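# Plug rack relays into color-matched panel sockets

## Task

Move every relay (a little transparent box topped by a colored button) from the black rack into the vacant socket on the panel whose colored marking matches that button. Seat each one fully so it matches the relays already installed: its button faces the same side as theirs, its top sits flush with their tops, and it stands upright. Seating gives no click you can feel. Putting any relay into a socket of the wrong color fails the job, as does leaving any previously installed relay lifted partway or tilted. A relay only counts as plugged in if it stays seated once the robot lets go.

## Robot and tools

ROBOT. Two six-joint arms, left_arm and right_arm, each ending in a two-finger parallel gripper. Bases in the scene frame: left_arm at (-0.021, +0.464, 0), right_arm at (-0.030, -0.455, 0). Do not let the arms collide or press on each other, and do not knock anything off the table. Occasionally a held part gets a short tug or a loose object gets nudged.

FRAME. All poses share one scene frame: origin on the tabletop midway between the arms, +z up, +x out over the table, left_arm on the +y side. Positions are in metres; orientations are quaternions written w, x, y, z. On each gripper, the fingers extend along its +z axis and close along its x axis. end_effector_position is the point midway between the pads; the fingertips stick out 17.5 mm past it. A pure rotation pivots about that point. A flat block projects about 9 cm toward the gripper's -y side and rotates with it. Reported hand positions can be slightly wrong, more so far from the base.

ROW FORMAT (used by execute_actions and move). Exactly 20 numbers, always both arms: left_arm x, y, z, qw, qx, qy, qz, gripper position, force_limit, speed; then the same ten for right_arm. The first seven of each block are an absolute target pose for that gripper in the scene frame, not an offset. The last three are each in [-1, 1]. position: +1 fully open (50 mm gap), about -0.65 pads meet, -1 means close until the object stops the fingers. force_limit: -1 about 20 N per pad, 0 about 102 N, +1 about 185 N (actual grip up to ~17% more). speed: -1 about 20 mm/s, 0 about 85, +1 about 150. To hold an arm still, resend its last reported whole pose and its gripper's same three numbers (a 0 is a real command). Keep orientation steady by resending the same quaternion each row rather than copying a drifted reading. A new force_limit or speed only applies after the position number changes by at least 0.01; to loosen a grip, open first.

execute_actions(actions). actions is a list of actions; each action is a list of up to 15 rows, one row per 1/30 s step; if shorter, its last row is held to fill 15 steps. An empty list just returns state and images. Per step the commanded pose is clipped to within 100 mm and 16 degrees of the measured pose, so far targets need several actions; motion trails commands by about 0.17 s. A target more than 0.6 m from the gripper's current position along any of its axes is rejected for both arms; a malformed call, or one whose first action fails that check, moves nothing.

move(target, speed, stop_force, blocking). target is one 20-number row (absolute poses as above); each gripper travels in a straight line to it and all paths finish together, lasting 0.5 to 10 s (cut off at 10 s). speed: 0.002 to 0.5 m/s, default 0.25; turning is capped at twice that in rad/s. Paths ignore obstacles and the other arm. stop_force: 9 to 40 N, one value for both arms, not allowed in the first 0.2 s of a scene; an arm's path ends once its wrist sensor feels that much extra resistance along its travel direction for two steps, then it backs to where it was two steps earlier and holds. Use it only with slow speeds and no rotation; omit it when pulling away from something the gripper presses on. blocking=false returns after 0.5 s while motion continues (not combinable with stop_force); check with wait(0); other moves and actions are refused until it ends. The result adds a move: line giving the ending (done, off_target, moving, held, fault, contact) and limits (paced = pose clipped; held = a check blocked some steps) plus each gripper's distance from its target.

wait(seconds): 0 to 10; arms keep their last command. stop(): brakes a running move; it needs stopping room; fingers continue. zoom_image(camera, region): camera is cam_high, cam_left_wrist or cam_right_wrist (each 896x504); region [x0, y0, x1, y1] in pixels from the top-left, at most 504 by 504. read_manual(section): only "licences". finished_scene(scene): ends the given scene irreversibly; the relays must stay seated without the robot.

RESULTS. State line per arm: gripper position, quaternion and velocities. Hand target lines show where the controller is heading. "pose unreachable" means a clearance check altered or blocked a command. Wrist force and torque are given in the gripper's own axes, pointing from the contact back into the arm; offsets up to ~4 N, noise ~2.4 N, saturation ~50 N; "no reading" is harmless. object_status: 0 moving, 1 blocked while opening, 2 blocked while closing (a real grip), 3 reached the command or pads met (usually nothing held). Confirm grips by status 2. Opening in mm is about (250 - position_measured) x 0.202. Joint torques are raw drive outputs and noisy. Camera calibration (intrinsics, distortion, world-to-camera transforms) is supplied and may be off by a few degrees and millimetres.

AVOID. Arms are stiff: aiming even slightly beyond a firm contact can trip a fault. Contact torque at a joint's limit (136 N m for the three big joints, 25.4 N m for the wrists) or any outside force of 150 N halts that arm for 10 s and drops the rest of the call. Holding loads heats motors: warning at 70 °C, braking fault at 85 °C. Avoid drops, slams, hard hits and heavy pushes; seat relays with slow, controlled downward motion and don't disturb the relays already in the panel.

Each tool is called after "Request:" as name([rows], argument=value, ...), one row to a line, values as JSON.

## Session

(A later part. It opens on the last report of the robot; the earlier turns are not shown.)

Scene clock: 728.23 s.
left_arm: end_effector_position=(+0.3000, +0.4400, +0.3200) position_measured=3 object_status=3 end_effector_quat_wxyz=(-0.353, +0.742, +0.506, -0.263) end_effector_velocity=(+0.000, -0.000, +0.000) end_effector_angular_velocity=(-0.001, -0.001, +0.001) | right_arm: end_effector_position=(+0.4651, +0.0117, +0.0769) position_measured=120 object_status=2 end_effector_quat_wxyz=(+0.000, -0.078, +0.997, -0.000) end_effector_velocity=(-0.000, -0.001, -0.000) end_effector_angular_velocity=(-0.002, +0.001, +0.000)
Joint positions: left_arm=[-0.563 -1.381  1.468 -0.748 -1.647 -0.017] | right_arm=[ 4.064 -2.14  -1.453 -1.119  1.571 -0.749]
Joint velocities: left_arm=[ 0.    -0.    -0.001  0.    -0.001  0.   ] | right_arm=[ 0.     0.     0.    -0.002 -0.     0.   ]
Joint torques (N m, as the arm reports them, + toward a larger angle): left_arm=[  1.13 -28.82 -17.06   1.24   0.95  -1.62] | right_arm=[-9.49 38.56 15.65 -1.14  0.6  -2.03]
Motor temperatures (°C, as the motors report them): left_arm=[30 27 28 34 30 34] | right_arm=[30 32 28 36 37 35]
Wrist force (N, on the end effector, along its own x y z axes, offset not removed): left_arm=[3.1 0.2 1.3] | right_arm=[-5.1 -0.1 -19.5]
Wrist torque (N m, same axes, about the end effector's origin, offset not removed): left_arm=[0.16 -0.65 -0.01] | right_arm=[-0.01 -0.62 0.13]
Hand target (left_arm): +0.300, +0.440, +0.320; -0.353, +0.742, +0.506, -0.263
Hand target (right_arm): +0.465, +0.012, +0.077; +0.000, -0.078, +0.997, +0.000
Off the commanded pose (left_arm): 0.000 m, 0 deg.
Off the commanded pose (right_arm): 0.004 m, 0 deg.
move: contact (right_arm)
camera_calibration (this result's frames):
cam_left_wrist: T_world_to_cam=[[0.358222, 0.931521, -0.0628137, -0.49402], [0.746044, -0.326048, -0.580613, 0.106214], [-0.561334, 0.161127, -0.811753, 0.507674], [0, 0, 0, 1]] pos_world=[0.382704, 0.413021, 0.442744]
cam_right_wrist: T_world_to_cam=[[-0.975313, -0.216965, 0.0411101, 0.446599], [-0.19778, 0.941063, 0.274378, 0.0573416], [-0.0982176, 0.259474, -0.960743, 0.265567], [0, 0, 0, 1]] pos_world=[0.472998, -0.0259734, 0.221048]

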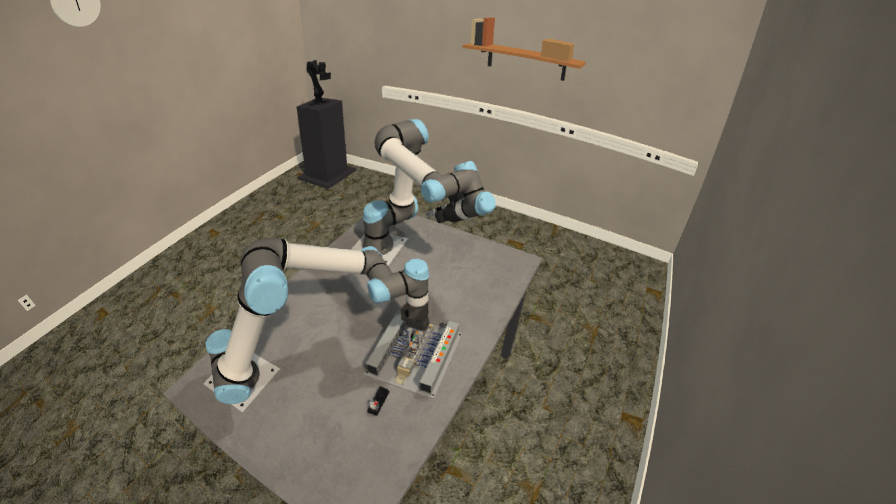

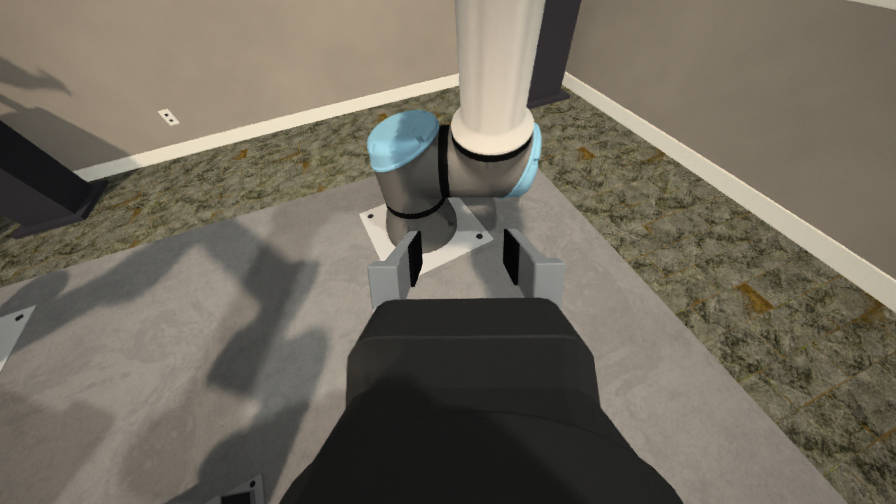

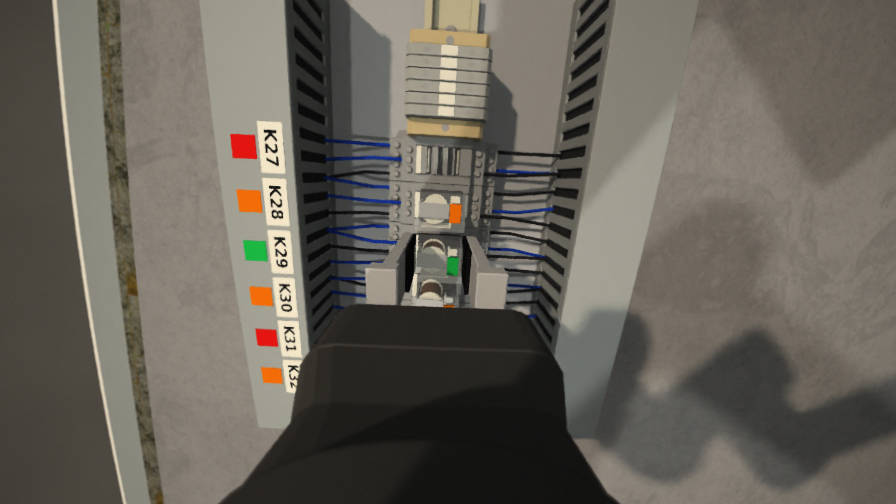

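Request:
move(target=[0.30,0.44,0.32,-0.353,0.742,0.506,-0.263,1,0,0, 0.4654,0.0118,0.0771,0,-0.07846,0.99692,0,-1,-0.4,-0.7], speed=0.002)

Request:
move(target=[0.30,0.44,0.32,-0.353,0.742,0.506,-0.263,1,0,0, 0.4654,0.0118,0.0700,0,-0.07846,0.99692,0,-1,-0.4,-0.7], speed=0.003, stop_force=40)

Request:
zoom_image(camera="cam_right_wrist", region=[395, 185, 495, 290])

Scene clock: 734.47 s.
left_arm: end_effector_position=(+0.3000, +0.4400, +0.3200) position_measured=3 object_status=3 end_effector_quat_wxyz=(-0.353, +0.742, +0.506, -0.263) end_effector_velocity=(+0.000, +0.000, +0.000) end_effector_angular_velocity=(+0.001, -0.000, -0.001) | right_arm: end_effector_position=(+0.4654, +0.0118, +0.0772) position_measured=120 object_status=2 end_effector_quat_wxyz=(+0.000, -0.078, +0.997, +0.000) end_effector_velocity=(+0.000, +0.000, +0.000) end_effector_angular_velocity=(+0.002, -0.001, -0.000)
Joint positions: left_arm=[-0.563 -1.381  1.468 -0.748 -1.647 -0.017] | right_arm=[ 4.064 -2.14  -1.452 -1.12   1.571 -0.75 ]
Joint velocities: left_arm=[-0.001  0.    -0.    -0.     0.001 -0.   ] | right_arm=[-0.    -0.     0.     0.002  0.    -0.   ]
Joint torques (N m, as the arm reports them, + toward a larger angle): left_arm=[  1.   -29.   -16.2    1.22   1.07  -1.36] | right_arm=[-11.09  29.6   30.36   0.91   1.86  -2.1 ]
Motor temperatures (°C, as the motors report them): left_arm=[30 27 28 34 30 34] | right_arm=[30 32 28 36 37 35]
Wrist force (N, on the end effector, along its own x y z axes, offset not removed): left_arm=[4.4 -1.6 1.3] | right_arm=[0.4 -0.7 -9.3]
Wrist torque (N m, same axes, about the end effector's origin, offset not removed): left_arm=[-0.13 -0.85 0.00] | right_arm=[-0.06 -0.32 0.07]
Hand target (left_arm): +0.300, +0.440, +0.320; -0.353, +0.742, +0.506, -0.263
Hand target (right_arm): +0.465, +0.012, +0.077; +0.000, -0.078, +0.997, +0.000
Off the commanded pose (left_arm): 0.000 m, 0 deg.
Off the commanded pose (right_arm): 0.000 m, 0 deg.
move: done
camera_calibration (this result's frames):
cam_left_wrist: T_world_to_cam=[[0.358223, 0.931521, -0.0628137, -0.49402], [0.746043, -0.326048, -0.580613, 0.106214], [-0.561334, 0.161127, -0.811753, 0.507674], [0, 0, 0, 1]] pos_world=[0.382704, 0.413021, 0.442744]
cam_right_wrist: T_world_to_cam=[[-0.975313, -0.216989, 0.0409858, 0.446955], [-0.197825, 0.94102, 0.274493, 0.0572031], [-0.0981305, 0.259609, -0.960715, 0.265805], [0, 0, 0, 1]] pos_world=[0.473321, -0.02585, 0.221342]

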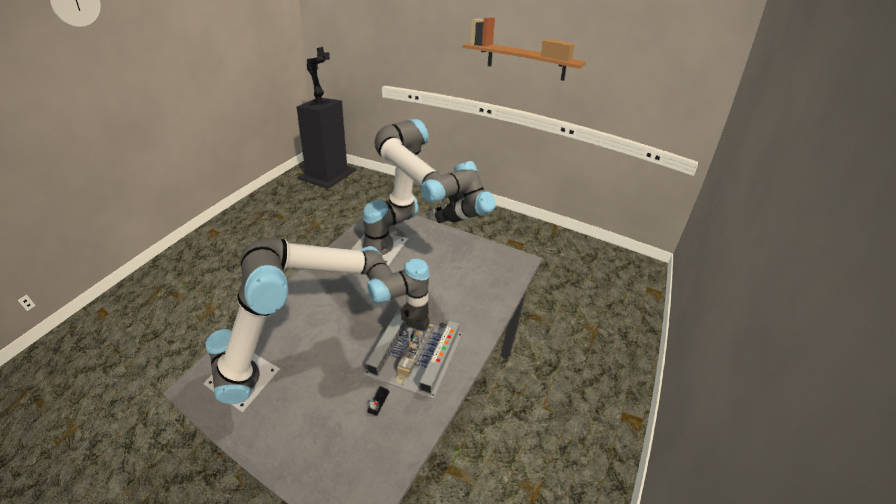

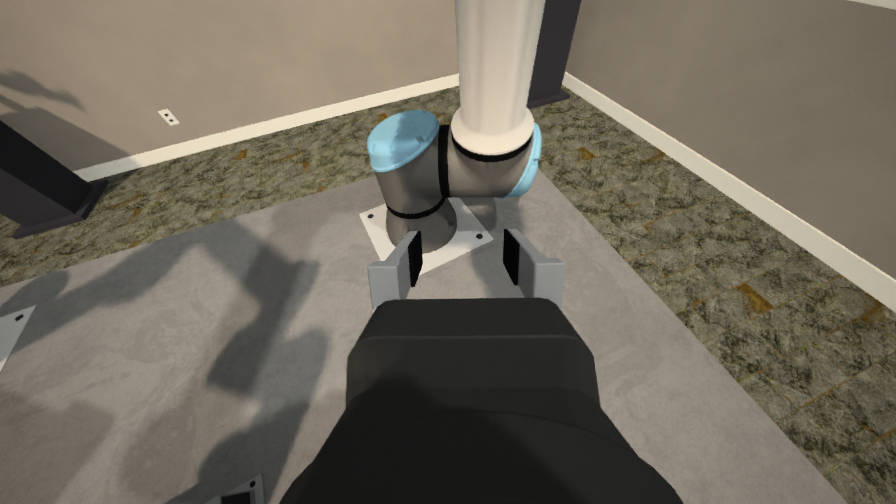

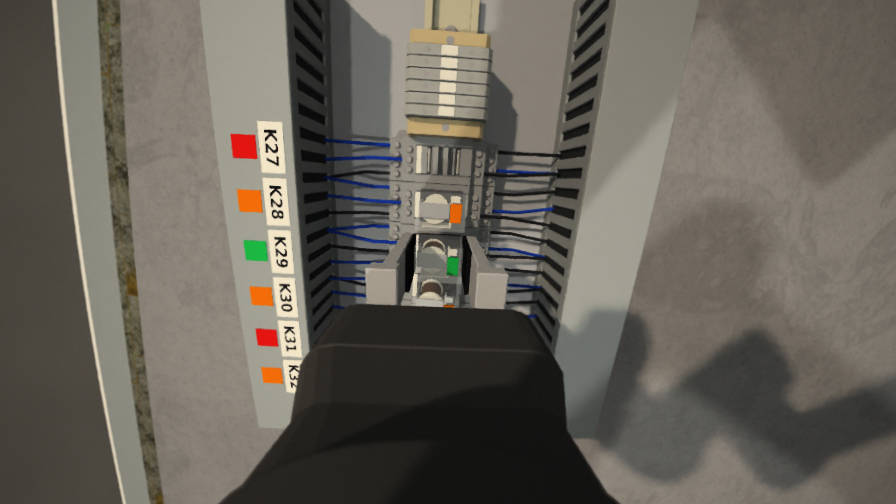

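Scene clock: 736.57 s.
left_arm: end_effector_position=(+0.3000, +0.4400, +0.3200) position_measured=3 object_status=3 end_effector_quat_wxyz=(-0.353, +0.742, +0.506, -0.263) end_effector_velocity=(+0.001, -0.000, +0.000) end_effector_angular_velocity=(-0.001, -0.003, -0.001) | right_arm: end_effector_position=(+0.4654, +0.0118, +0.0720) position_measured=120 object_status=2 end_effector_quat_wxyz=(+0.000, -0.078, +0.997, +0.000) end_effector_velocity=(-0.000, -0.001, +0.000) end_effector_angular_velocity=(-0.003, +0.002, -0.000)
Joint positions: left_arm=[-0.563 -1.381  1.468 -0.748 -1.647 -0.017] | right_arm=[ 4.064 -2.145 -1.458 -1.109  1.571 -0.75 ]
Joint velocities: left_arm=[-0.001 -0.    -0.001 -0.001  0.    -0.   ] | right_arm=[-0.     0.     0.    -0.004 -0.     0.   ]
Joint torques (N m, as the arm reports them, + toward a larger angle): left_arm=[  1.31 -28.65 -16.36   0.96   0.79  -1.5 ] | right_arm=[-11.24  11.62   4.    -0.47   0.84  -2.09]
Motor temperatures (°C, as the motors report them): left_arm=[30 27 28 34 30 34] | right_arm=[30 32 28 36 37 35]
Wrist force (N, on the end effector, along its own x y z axes, offset not removed): left_arm=[3.3 -2.0 0.3] | right_arm=[9.5 -5.1 -50.0]
Wrist torque (N m, same axes, about the end effector's origin, offset not removed): left_arm=[-0.27 -0.75 0.07] | right_arm=[0.30 0.20 0.12]
Hand target (left_arm): +0.300, +0.440, +0.320; -0.353, +0.742, +0.506, -0.263
Hand target (right_arm): +0.465, +0.012, +0.072; +0.000, -0.078, +0.997, +0.000
Off the commanded pose (left_arm): 0.000 m, 0 deg.
Off the commanded pose (right_arm): 0.002 m, 0 deg.
move: contact (right_arm)
camera_calibration (this result's frames):
cam_left_wrist: T_world_to_cam=[[0.358223, 0.931521, -0.0628139, -0.49402], [0.746043, -0.326048, -0.580613, 0.106214], [-0.561334, 0.161127, -0.811753, 0.507674], [0, 0, 0, 1]] pos_world=[0.382704, 0.413021, 0.442744]
cam_right_wrist: T_world_to_cam=[[-0.975316, -0.216976, 0.0409903, 0.447166], [-0.197807, 0.941012, 0.274533, 0.0586199], [-0.0981397, 0.259649, -0.960704, 0.260859], [0, 0, 0, 1]] pos_world=[0.473324, -0.0258693, 0.216186]

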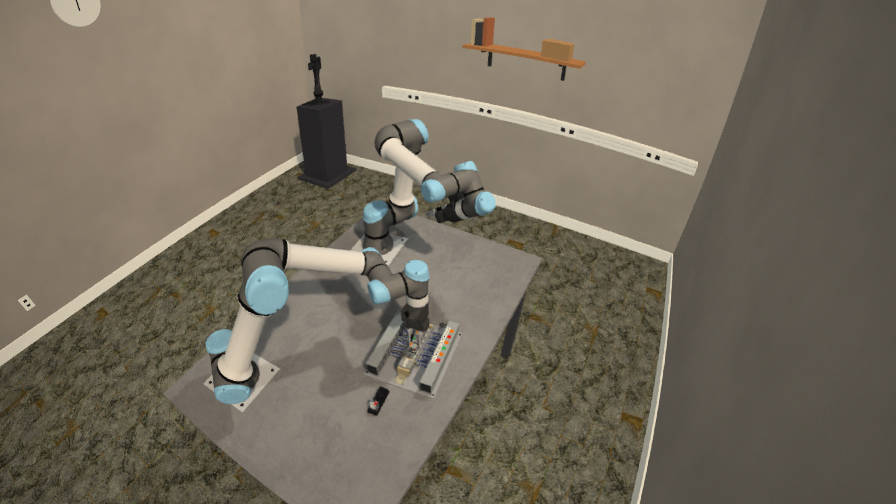

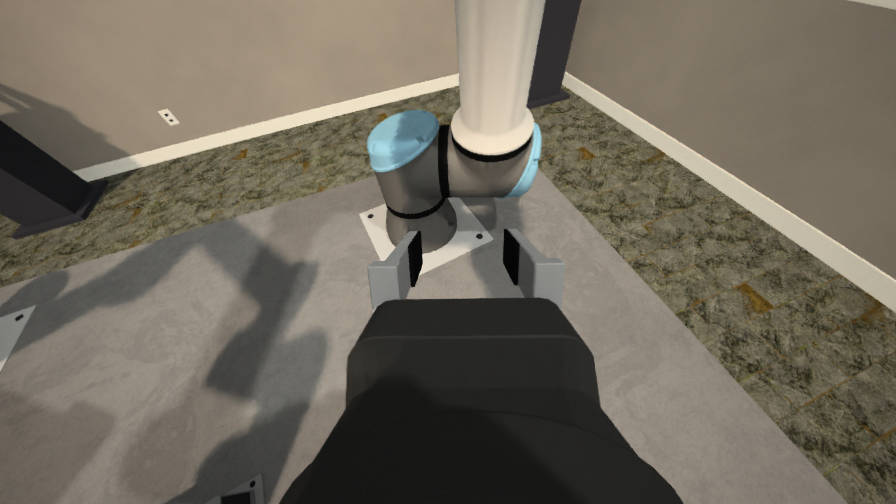

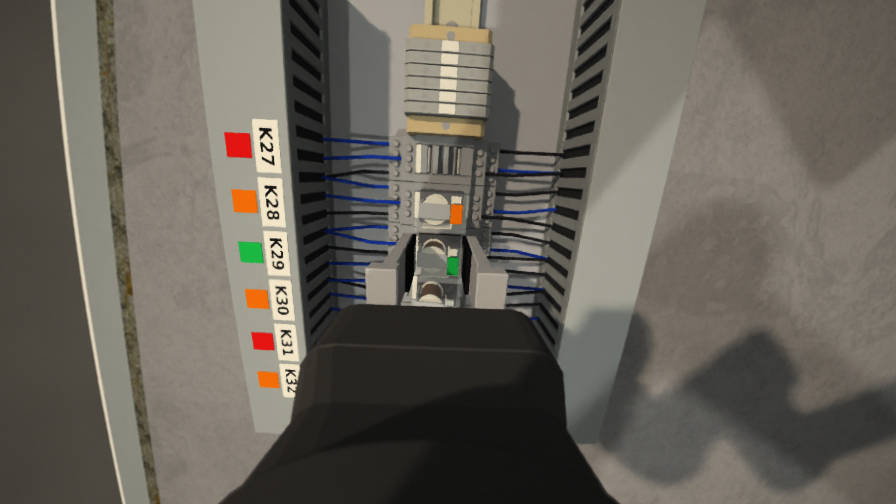

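Region (395, 185, 495, 290) of cam_right_wrist's 896x504 image, scaled by 4.800, with more detail than that image has; it fills the left 480 columns of this view, and the rest is white.

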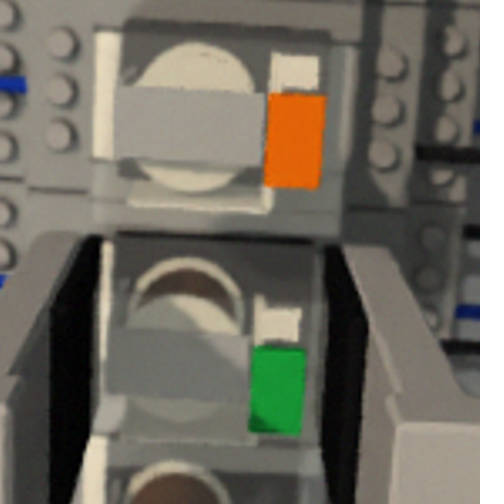

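Request:
move(target=[0.30,0.44,0.32,-0.353,0.742,0.506,-0.263,1,0,0, 0.4654,0.0118,0.0732,0,-0.07846,0.99692,0,1,-0.4,0], speed=0.005)

Request:
move(target=[0.30,0.44,0.32,-0.353,0.742,0.506,-0.263,1,0,0, 0.4654,0.0118,0.125,0,-0.07846,0.99692,0,1,-0.4,0], speed=0.15)

Request:
zoom_image(camera="cam_right_wrist", region=[370, 130, 520, 310])

Scene clock: 739.77 s.
left_arm: end_effector_position=(+0.3000, +0.4400, +0.3200) position_measured=3 object_status=3 end_effector_quat_wxyz=(-0.353, +0.742, +0.506, -0.263) end_effector_velocity=(+0.000, +0.000, +0.000) end_effector_angular_velocity=(-0.001, -0.001, +0.001) | right_arm: end_effector_position=(+0.4654, +0.0118, +0.0731) position_measured=3 object_status=3 end_effector_quat_wxyz=(-0.000, -0.078, +0.997, -0.000) end_effector_velocity=(-0.000, -0.000, +0.001) end_effector_angular_velocity=(-0.001, +0.000, +0.000)
Joint positions: left_arm=[-0.563 -1.381  1.468 -0.748 -1.647 -0.017] | right_arm=[ 4.064 -2.144 -1.456 -1.112  1.571 -0.75 ]
Joint velocities: left_arm=[ 0.001 -0.    -0.001 -0.     0.    -0.   ] | right_arm=[ 0.     0.001  0.001 -0.002 -0.    -0.   ]
Joint torques (N m, as the arm reports them, + toward a larger angle): left_arm=[  1.3  -28.18 -15.64   1.16   0.74  -1.7 ] | right_arm=[-9.43 63.69 35.01  1.88  1.11 -1.82]
Motor temperatures (°C, as the motors report them): left_arm=[30 27 28 34 30 34] | right_arm=[30 32 28 36 37 35]
Wrist force (N, on the end effector, along its own x y z axes, offset not removed): left_arm=[3.5 -1.3 1.0] | right_arm=[0.1 1.4 -0.1]
Wrist torque (N m, same axes, about the end effector's origin, offset not removed): left_arm=[-0.04 -0.77 0.05] | right_arm=[0.33 -0.05 0.07]
Hand target (left_arm): +0.300, +0.440, +0.320; -0.353, +0.742, +0.506, -0.263
Hand target (right_arm): +0.465, +0.012, +0.073; +0.000, -0.078, +0.997, +0.000
Off the commanded pose (left_arm): 0.000 m, 0 deg.
Off the commanded pose (right_arm): 0.000 m, 0 deg.
move: done
camera_calibration (this result's frames):
cam_left_wrist: T_world_to_cam=[[0.358223, 0.931521, -0.0628137, -0.49402], [0.746043, -0.326048, -0.580614, 0.106214], [-0.561334, 0.161127, -0.811753, 0.507674], [0, 0, 0, 1]] pos_world=[0.382704, 0.413021, 0.442744]
cam_right_wrist: T_world_to_cam=[[-0.975311, -0.216968, 0.0411365, 0.447113], [-0.197775, 0.941058, 0.274398, 0.0583196], [-0.0982476, 0.259488, -0.960736, 0.261959], [0, 0, 0, 1]] pos_world=[0.473346, -0.025848, 0.217278]

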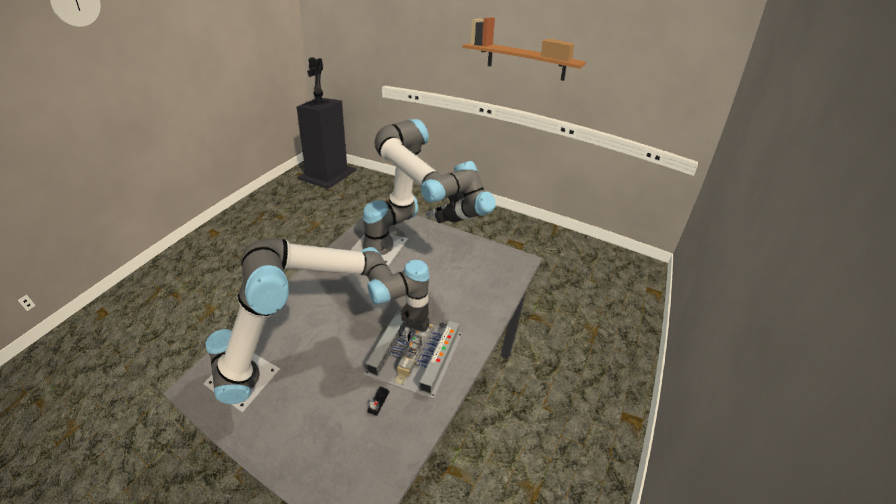

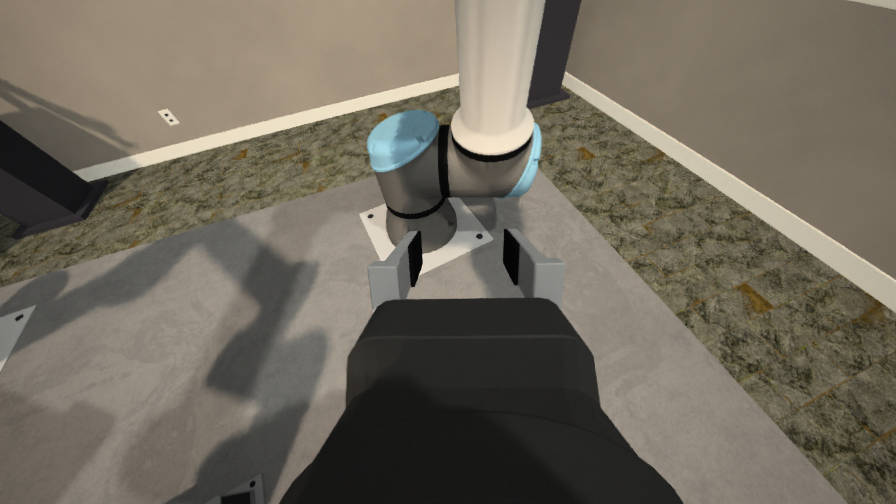

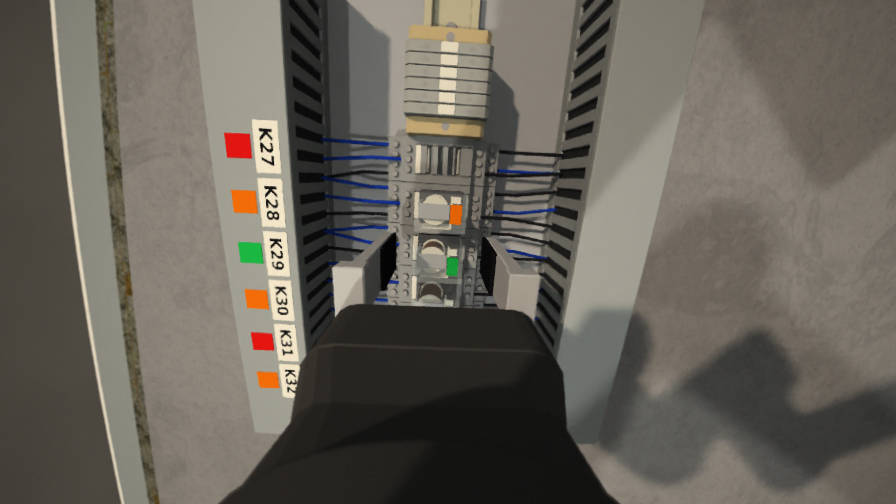

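Scene clock: 740.70 s.
left_arm: end_effector_position=(+0.3000, +0.4400, +0.3200) position_measured=3 object_status=3 end_effector_quat_wxyz=(-0.353, +0.742, +0.506, -0.263) end_effector_velocity=(-0.000, +0.000, -0.000) end_effector_angular_velocity=(+0.000, +0.001, +0.000) | right_arm: end_effector_position=(+0.4655, +0.0119, +0.1247) position_measured=3 object_status=3 end_effector_quat_wxyz=(+0.000, -0.078, +0.997, +0.000) end_effector_velocity=(+0.000, +0.001, +0.003) end_effector_angular_velocity=(+0.002, -0.001, +0.000)
Joint positions: left_arm=[-0.563 -1.381  1.468 -0.748 -1.647 -0.017] | right_arm=[ 4.064 -2.097 -1.391 -1.225  1.571 -0.75 ]
Joint velocities: left_arm=[ 0.     0.     0.002 -0.    -0.     0.   ] | right_arm=[ 0.     0.001  0.005 -0.004  0.    -0.   ]
Joint torques (N m, as the arm reports them, + toward a larger angle): left_arm=[  0.79 -28.24 -16.65   1.39   0.81  -1.42] | right_arm=[-9.85 62.18 35.38  1.9   0.24 -0.28]
Motor temperatures (°C, as the motors report them): left_arm=[30 27 28 34 30 34] | right_arm=[30 32 28 36 37 35]
Wrist force (N, on the end effector, along its own x y z axes, offset not removed): left_arm=[1.5 1.1 -0.2] | right_arm=[0.7 -0.1 0.5]
Wrist torque (N m, same axes, about the end effector's origin, offset not removed): left_arm=[0.27 -0.47 0.11] | right_arm=[0.07 -0.14 0.01]
Hand target (left_arm): +0.300, +0.440, +0.320; -0.353, +0.742, +0.506, -0.263
Hand target (right_arm): +0.465, +0.012, +0.125; +0.000, -0.078, +0.997, +0.000
Off the commanded pose (left_arm): 0.000 m, 0 deg.
Off the commanded pose (right_arm): 0.000 m, 0 deg.
move: done
camera_calibration (this result's frames):
cam_left_wrist: T_world_to_cam=[[0.358223, 0.931521, -0.0628137, -0.49402], [0.746044, -0.326048, -0.580613, 0.106214], [-0.561334, 0.161127, -0.811753, 0.507674], [0, 0, 0, 1]] pos_world=[0.382704, 0.413021, 0.442744]
cam_right_wrist: T_world_to_cam=[[-0.975304, -0.217012, 0.0410796, 0.445092], [-0.197826, 0.941032, 0.274451, 0.0441096], [-0.0982163, 0.259547, -0.960723, 0.311486], [0, 0, 0, 1]] pos_world=[0.473419, -0.0257633, 0.268861]

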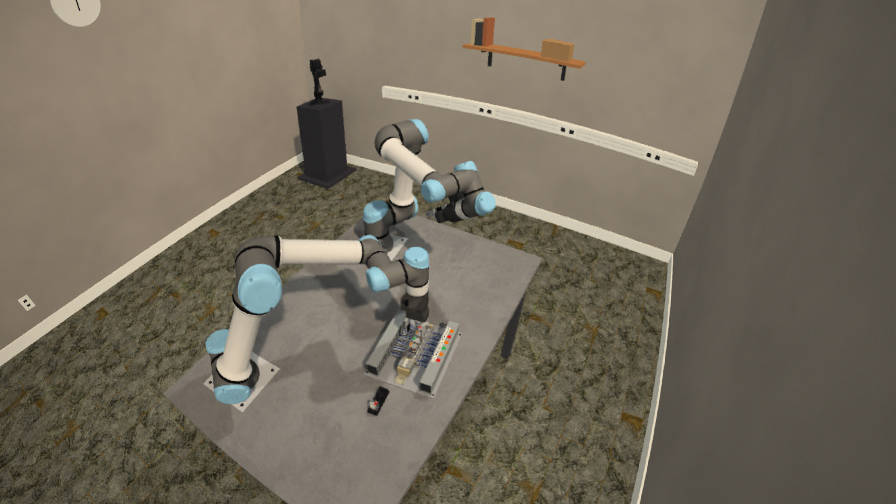

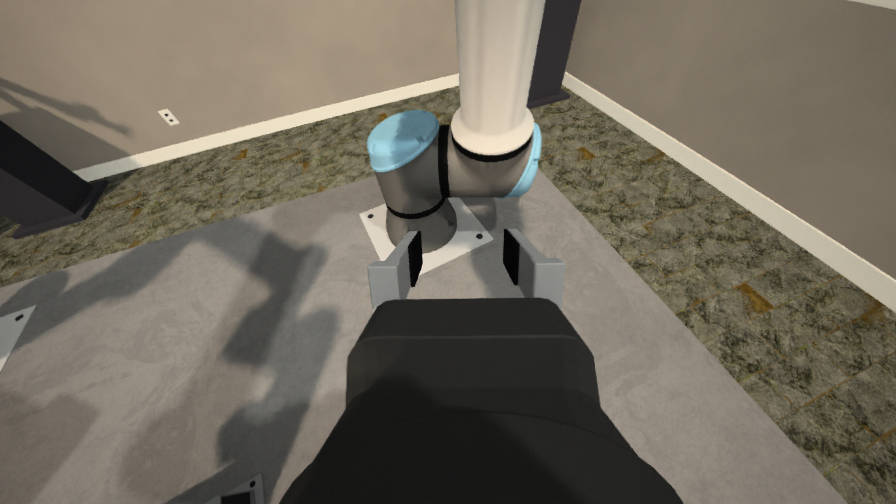

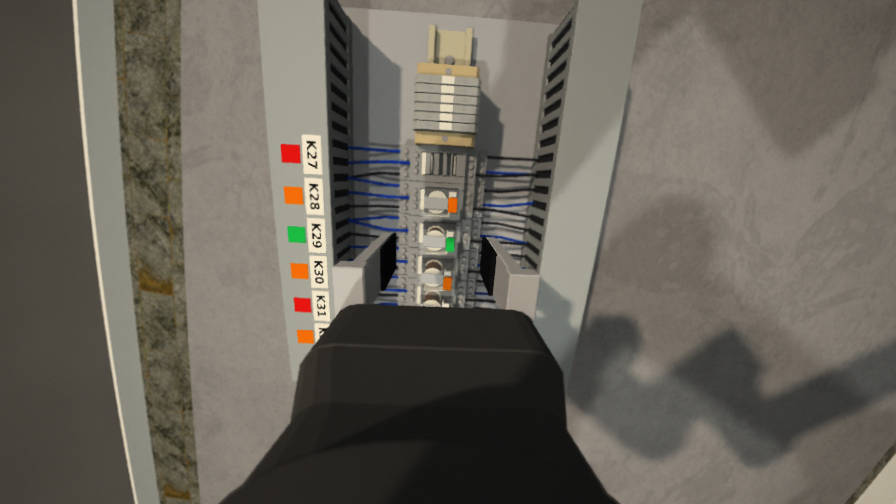

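Region (370, 130, 520, 310) of cam_right_wrist's 896x504 image, scaled by 2.800, with more detail than that image has.

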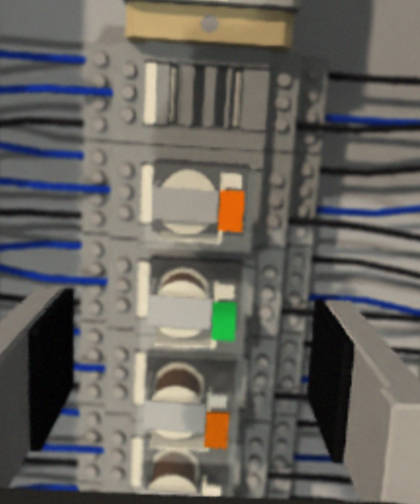

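Request:
zoom_image(camera="cam_right_wrist", region=[395, 180, 495, 305])

Region (395, 180, 495, 305) of cam_right_wrist's 896x504 image, scaled by 4.032, with more detail than that image has; it fills the left 403 columns of this view, and the rest is white.

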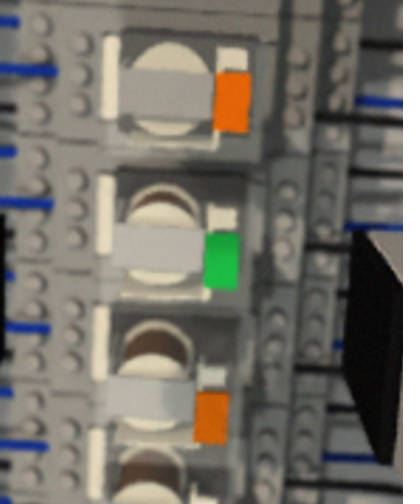

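Request:
move(target=[0.30,0.44,0.32,-0.353,0.742,0.506,-0.263,1,0,0, 0.4609,0.0399,0.105,0,-0.07846,0.99692,0,1,-0.4,0], speed=0.1)

Request:
move(target=[0.30,0.44,0.32,-0.353,0.742,0.506,-0.263,1,0,0, 0.4609,0.0399,0.072,0,-0.07846,0.99692,0,1,-0.4,0], speed=0.06)

Request:
zoom_image(camera="cam_right_wrist", region=[395, 185, 495, 290])

Scene clock: 773.33 s.
left_arm: end_effector_position=(+0.3000, +0.4400, +0.3200) position_measured=3 object_status=3 end_effector_quat_wxyz=(-0.353, +0.742, +0.506, -0.263) end_effector_velocity=(+0.000, +0.000, +0.000) end_effector_angular_velocity=(+0.000, -0.001, -0.000) | right_arm: end_effector_position=(+0.4609, +0.0397, +0.1051) position_measured=3 object_status=3 end_effector_quat_wxyz=(-0.000, -0.078, +0.997, -0.000) end_effector_velocity=(+0.000, +0.002, -0.001) end_effector_angular_velocity=(+0.001, -0.000, -0.000)
Joint positions: left_arm=[-0.563 -1.381  1.468 -0.748 -1.647 -0.017] | right_arm=[ 4.091 -2.151 -1.356 -1.205  1.571 -0.722]
Joint velocities: left_arm=[ 0.     0.    -0.001 -0.     0.001 -0.   ] | right_arm=[ 0.002 -0.004  0.003  0.002 -0.     0.002]
Joint torques (N m, as the arm reports them, + toward a larger angle): left_arm=[  1.84 -28.97 -15.85   1.35   0.76  -1.44] | right_arm=[15.17 38.34 35.79  4.9   0.12  2.23]
Motor temperatures (°C, as the motors report them): left_arm=[30 27 28 34 30 34] | right_arm=[30 32 28 36 37 35]
Wrist force (N, on the end effector, along its own x y z axes, offset not removed): left_arm=[3.0 -1.0 -0.4] | right_arm=[-0.3 0.5 0.1]
Wrist torque (N m, same axes, about the end effector's origin, offset not removed): left_arm=[-0.10 -0.71 0.09] | right_arm=[0.15 0.12 0.09]
Hand target (left_arm): +0.300, +0.440, +0.320; -0.353, +0.742, +0.506, -0.263
Hand target (right_arm): +0.461, +0.040, +0.105; +0.000, -0.078, +0.997, -0.000
Off the commanded pose (left_arm): 0.000 m, 0 deg.
Off the commanded pose (right_arm): 0.000 m, 0 deg.
move: done
camera_calibration (this result's frames):
cam_left_wrist: T_world_to_cam=[[0.358223, 0.931521, -0.0628138, -0.49402], [0.746044, -0.326048, -0.580613, 0.106214], [-0.561334, 0.161127, -0.811753, 0.507674], [0, 0, 0, 1]] pos_world=[0.382704, 0.413021, 0.442744]
cam_right_wrist: T_world_to_cam=[[-0.97531, -0.216974, 0.0411331, 0.447461], [-0.197778, 0.941049, 0.274428, 0.0224254], [-0.0982521, 0.259517, -0.960727, 0.285027], [0, 0, 0, 1]] pos_world=[0.468853, 0.00201473, 0.249274]

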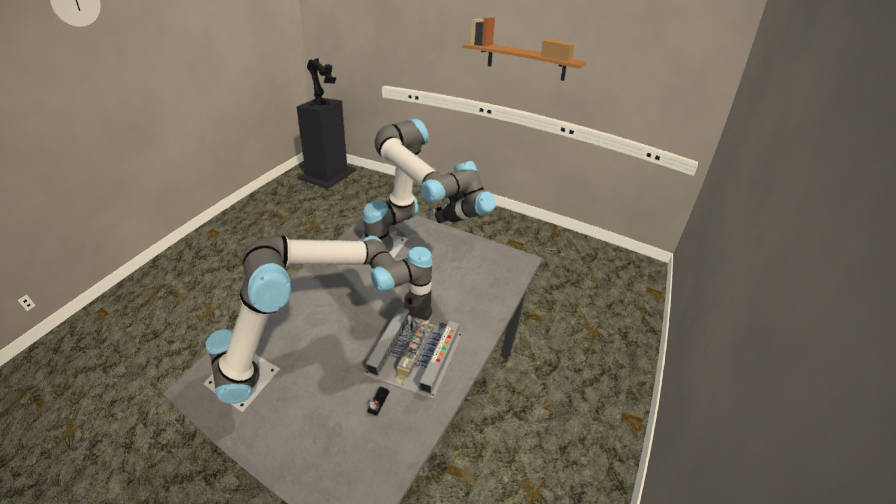

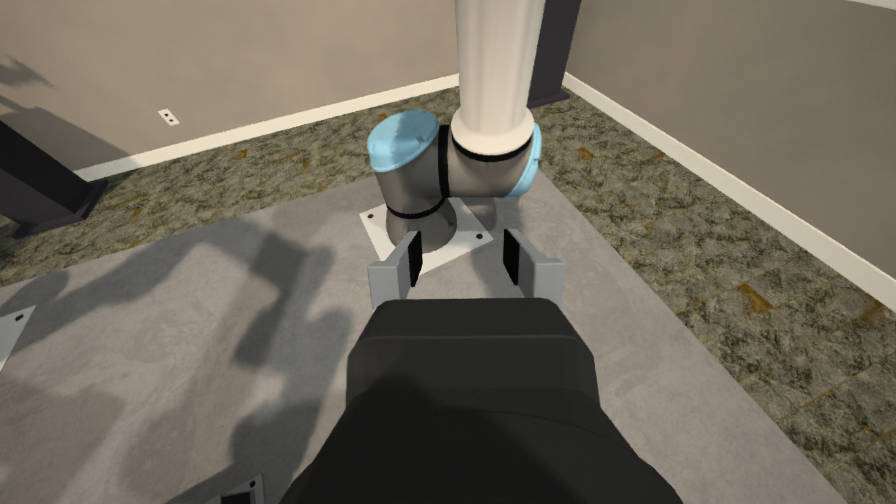

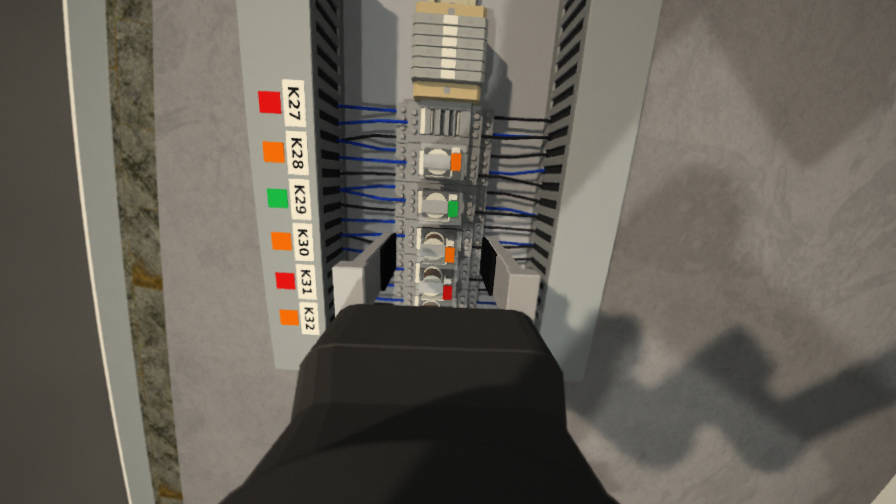

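Scene clock: 774.30 s.
left_arm: end_effector_position=(+0.3000, +0.4400, +0.3200) position_measured=3 object_status=3 end_effector_quat_wxyz=(-0.353, +0.742, +0.506, -0.263) end_effector_velocity=(-0.000, -0.000, -0.000) end_effector_angular_velocity=(-0.000, +0.000, -0.000) | right_arm: end_effector_position=(+0.4609, +0.0398, +0.0723) position_measured=3 object_status=3 end_effector_quat_wxyz=(-0.000, -0.078, +0.997, -0.000) end_effector_velocity=(+0.000, +0.000, -0.002) end_effector_angular_velocity=(+0.001, -0.001, +0.000)
Joint positions: left_arm=[-0.563 -1.381  1.468 -0.748 -1.647 -0.017] | right_arm=[ 4.092 -2.182 -1.395 -1.135  1.571 -0.722]
Joint velocities: left_arm=[-0.001 -0.     0.    -0.    -0.    -0.   ] | right_arm=[ 0.    -0.002 -0.003  0.007 -0.     0.   ]
Joint torques (N m, as the arm reports them, + toward a larger angle): left_arm=[  1.39 -28.83 -14.86   1.34   0.95  -1.36] | right_arm=[13.99 36.97 11.49  4.78  0.51  2.19]
Motor temperatures (°C, as the motors report them): left_arm=[30 27 28 34 30 34] | right_arm=[30 32 28 36 37 35]
Wrist force (N, on the end effector, along its own x y z axes, offset not removed): left_arm=[2.6 0.8 1.0] | right_arm=[0.5 0.5 1.3]
Wrist torque (N m, same axes, about the end effector's origin, offset not removed): left_arm=[0.26 -0.60 0.02] | right_arm=[0.19 -0.04 0.00]
Hand target (left_arm): +0.300, +0.440, +0.320; -0.353, +0.742, +0.506, -0.263
Hand target (right_arm): +0.461, +0.040, +0.072; -0.000, -0.078, +0.997, -0.000
Off the commanded pose (left_arm): 0.000 m, 0 deg.
Off the commanded pose (right_arm): 0.000 m, 0 deg.
move: done
camera_calibration (this result's frames):
cam_left_wrist: T_world_to_cam=[[0.358222, 0.931521, -0.0628138, -0.49402], [0.746044, -0.326047, -0.580613, 0.106214], [-0.561334, 0.161127, -0.811753, 0.507675], [0, 0, 0, 1]] pos_world=[0.382704, 0.413021, 0.442744]
cam_right_wrist: T_world_to_cam=[[-0.975311, -0.21697, 0.0411415, 0.448789], [-0.197773, 0.941052, 0.27442, 0.0312656], [-0.0982574, 0.259508, -0.960729, 0.253446], [0, 0, 0, 1]] pos_world=[0.468795, 0.00218014, 0.216449]

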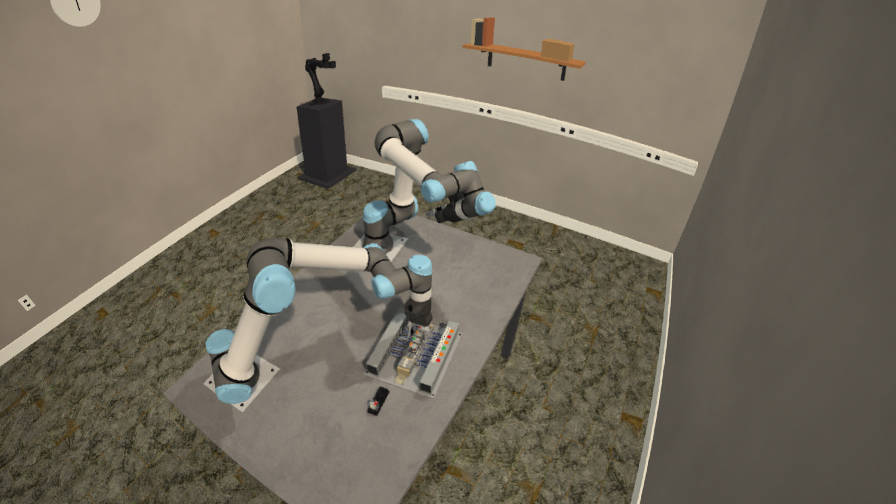

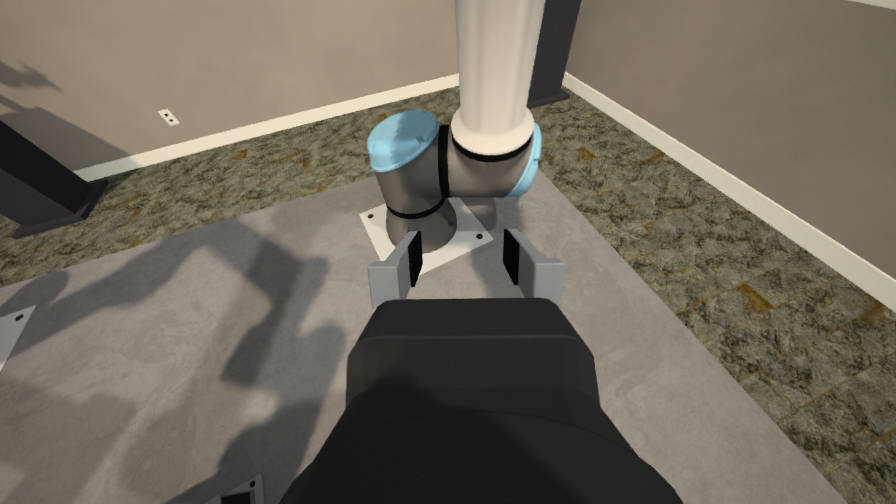

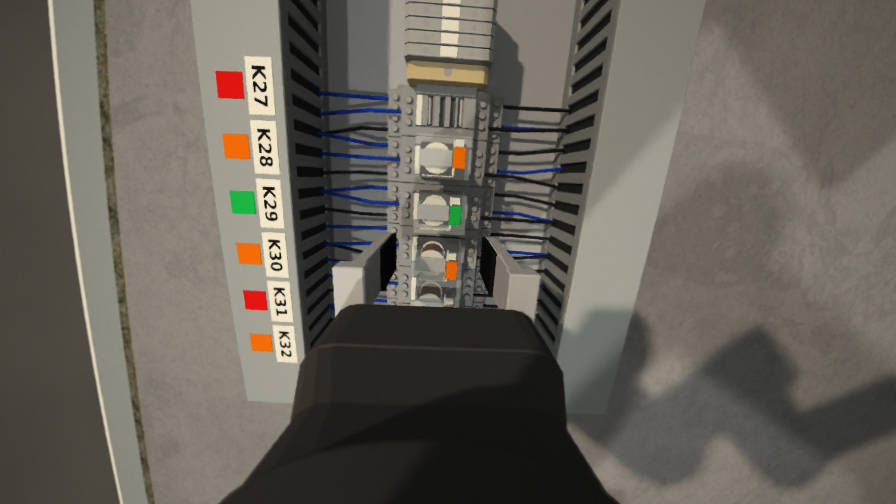

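Region (395, 185, 495, 290) of cam_right_wrist's 896x504 image, scaled by 4.800, with more detail than that image has; it fills the left 480 columns of this view, and the rest is white.

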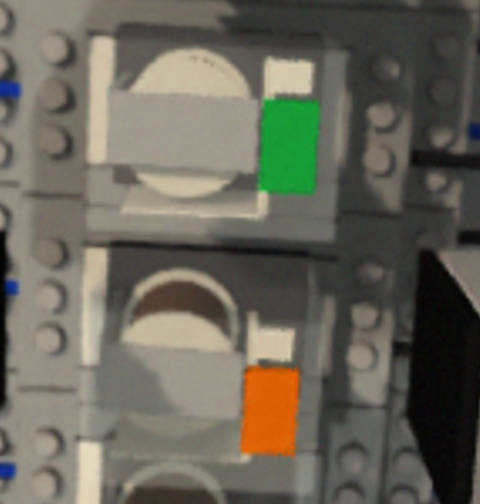

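Request:
execute_actions(actions=[])

Scene clock: 786.67 s.
left_arm: end_effector_position=(+0.3000, +0.4400, +0.3200) position_measured=3 object_status=3 end_effector_quat_wxyz=(-0.353, +0.742, +0.506, -0.263) end_effector_velocity=(+0.000, -0.000, -0.000) end_effector_angular_velocity=(-0.000, -0.000, -0.001) | right_arm: end_effector_position=(+0.4609, +0.0398, +0.0720) position_measured=3 object_status=3 end_effector_quat_wxyz=(-0.000, -0.078, +0.997, -0.000) end_effector_velocity=(+0.000, +0.000, -0.000) end_effector_angular_velocity=(+0.000, -0.000, +0.000)
Joint positions: left_arm=[-0.563 -1.381  1.468 -0.748 -1.647 -0.017] | right_arm=[ 4.092 -2.183 -1.396 -1.134  1.571 -0.722]
Joint velocities: left_arm=[-0.001  0.     0.001 -0.001  0.     0.   ] | right_arm=[ 0.    -0.     0.     0.001  0.    -0.   ]
Joint torques (N m, as the arm reports them, + toward a larger angle): left_arm=[  2.33 -29.17 -15.92   1.44   0.64  -1.7 ] | right_arm=[13.48 37.67 11.23  4.7   0.82  2.26]
Motor temperatures (°C, as the motors report them): left_arm=[30 27 28 34 30 34] | right_arm=[30 32 28 36 37 35]
Wrist force (N, on the end effector, along its own x y z axes, offset not removed): left_arm=[2.8 -0.7 -1.3] | right_arm=[1.3 0.5 -0.4]
Wrist torque (N m, same axes, about the end effector's origin, offset not removed): left_arm=[-0.04 -0.57 0.00] | right_arm=[0.13 -0.21 0.06]
Hand target (left_arm): +0.300, +0.440, +0.320; -0.353, +0.742, +0.506, -0.263
Hand target (right_arm): +0.461, +0.040, +0.072; -0.000, -0.078, +0.997, -0.000
Off the commanded pose (left_arm): 0.000 m, 0 deg.
Off the commanded pose (right_arm): 0.000 m, 0 deg.
camera_calibration (this result's frames):
cam_left_wrist: T_world_to_cam=[[0.358223, 0.931521, -0.062814, -0.49402], [0.746044, -0.326048, -0.580613, 0.106214], [-0.561334, 0.161127, -0.811753, 0.507675], [0, 0, 0, 1]] pos_world=[0.382704, 0.413021, 0.442744]
cam_right_wrist: T_world_to_cam=[[-0.975311, -0.216972, 0.0411289, 0.448807], [-0.197777, 0.941048, 0.274433, 0.0313381], [-0.0982485, 0.259523, -0.960726, 0.253166], [0, 0, 0, 1]] pos_world=[0.468797, 0.00218555, 0.216164]

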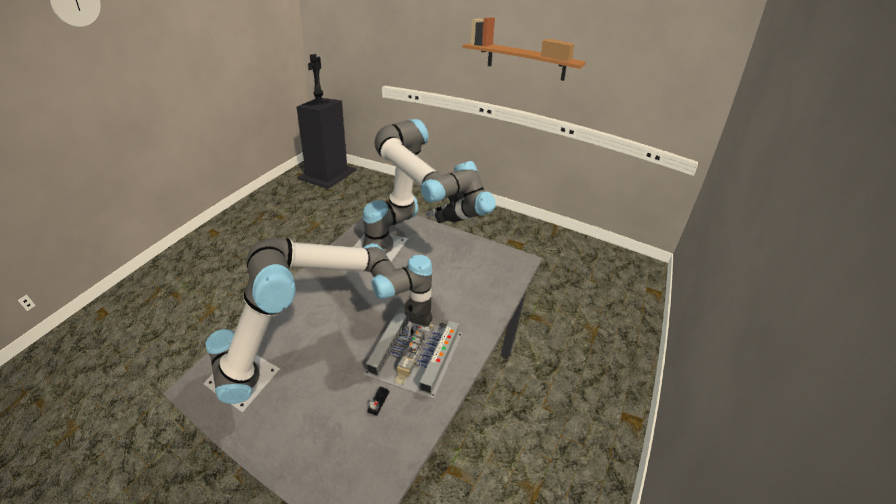

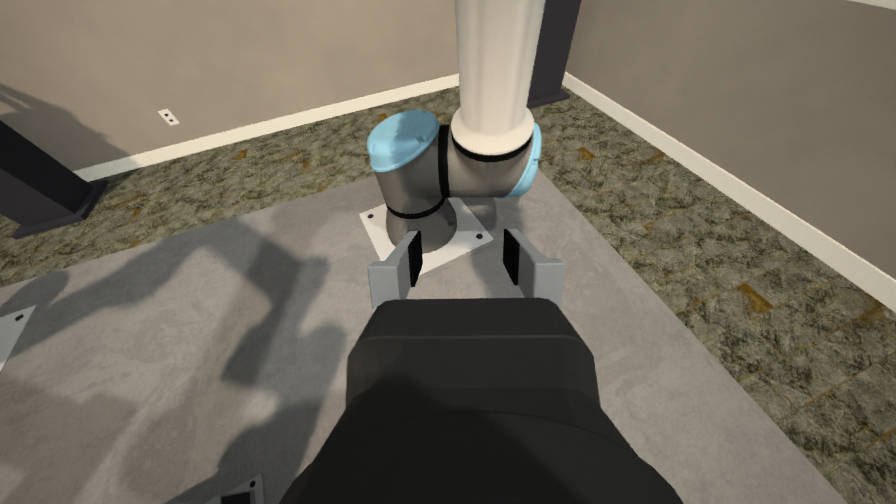

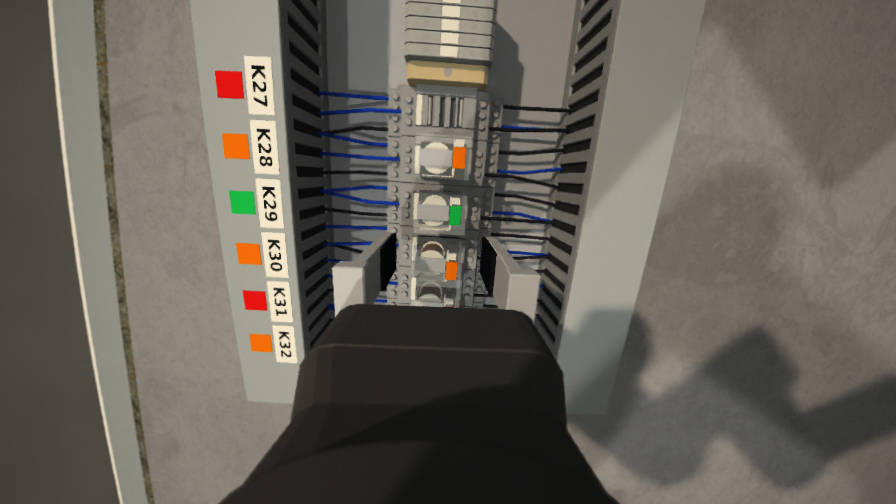

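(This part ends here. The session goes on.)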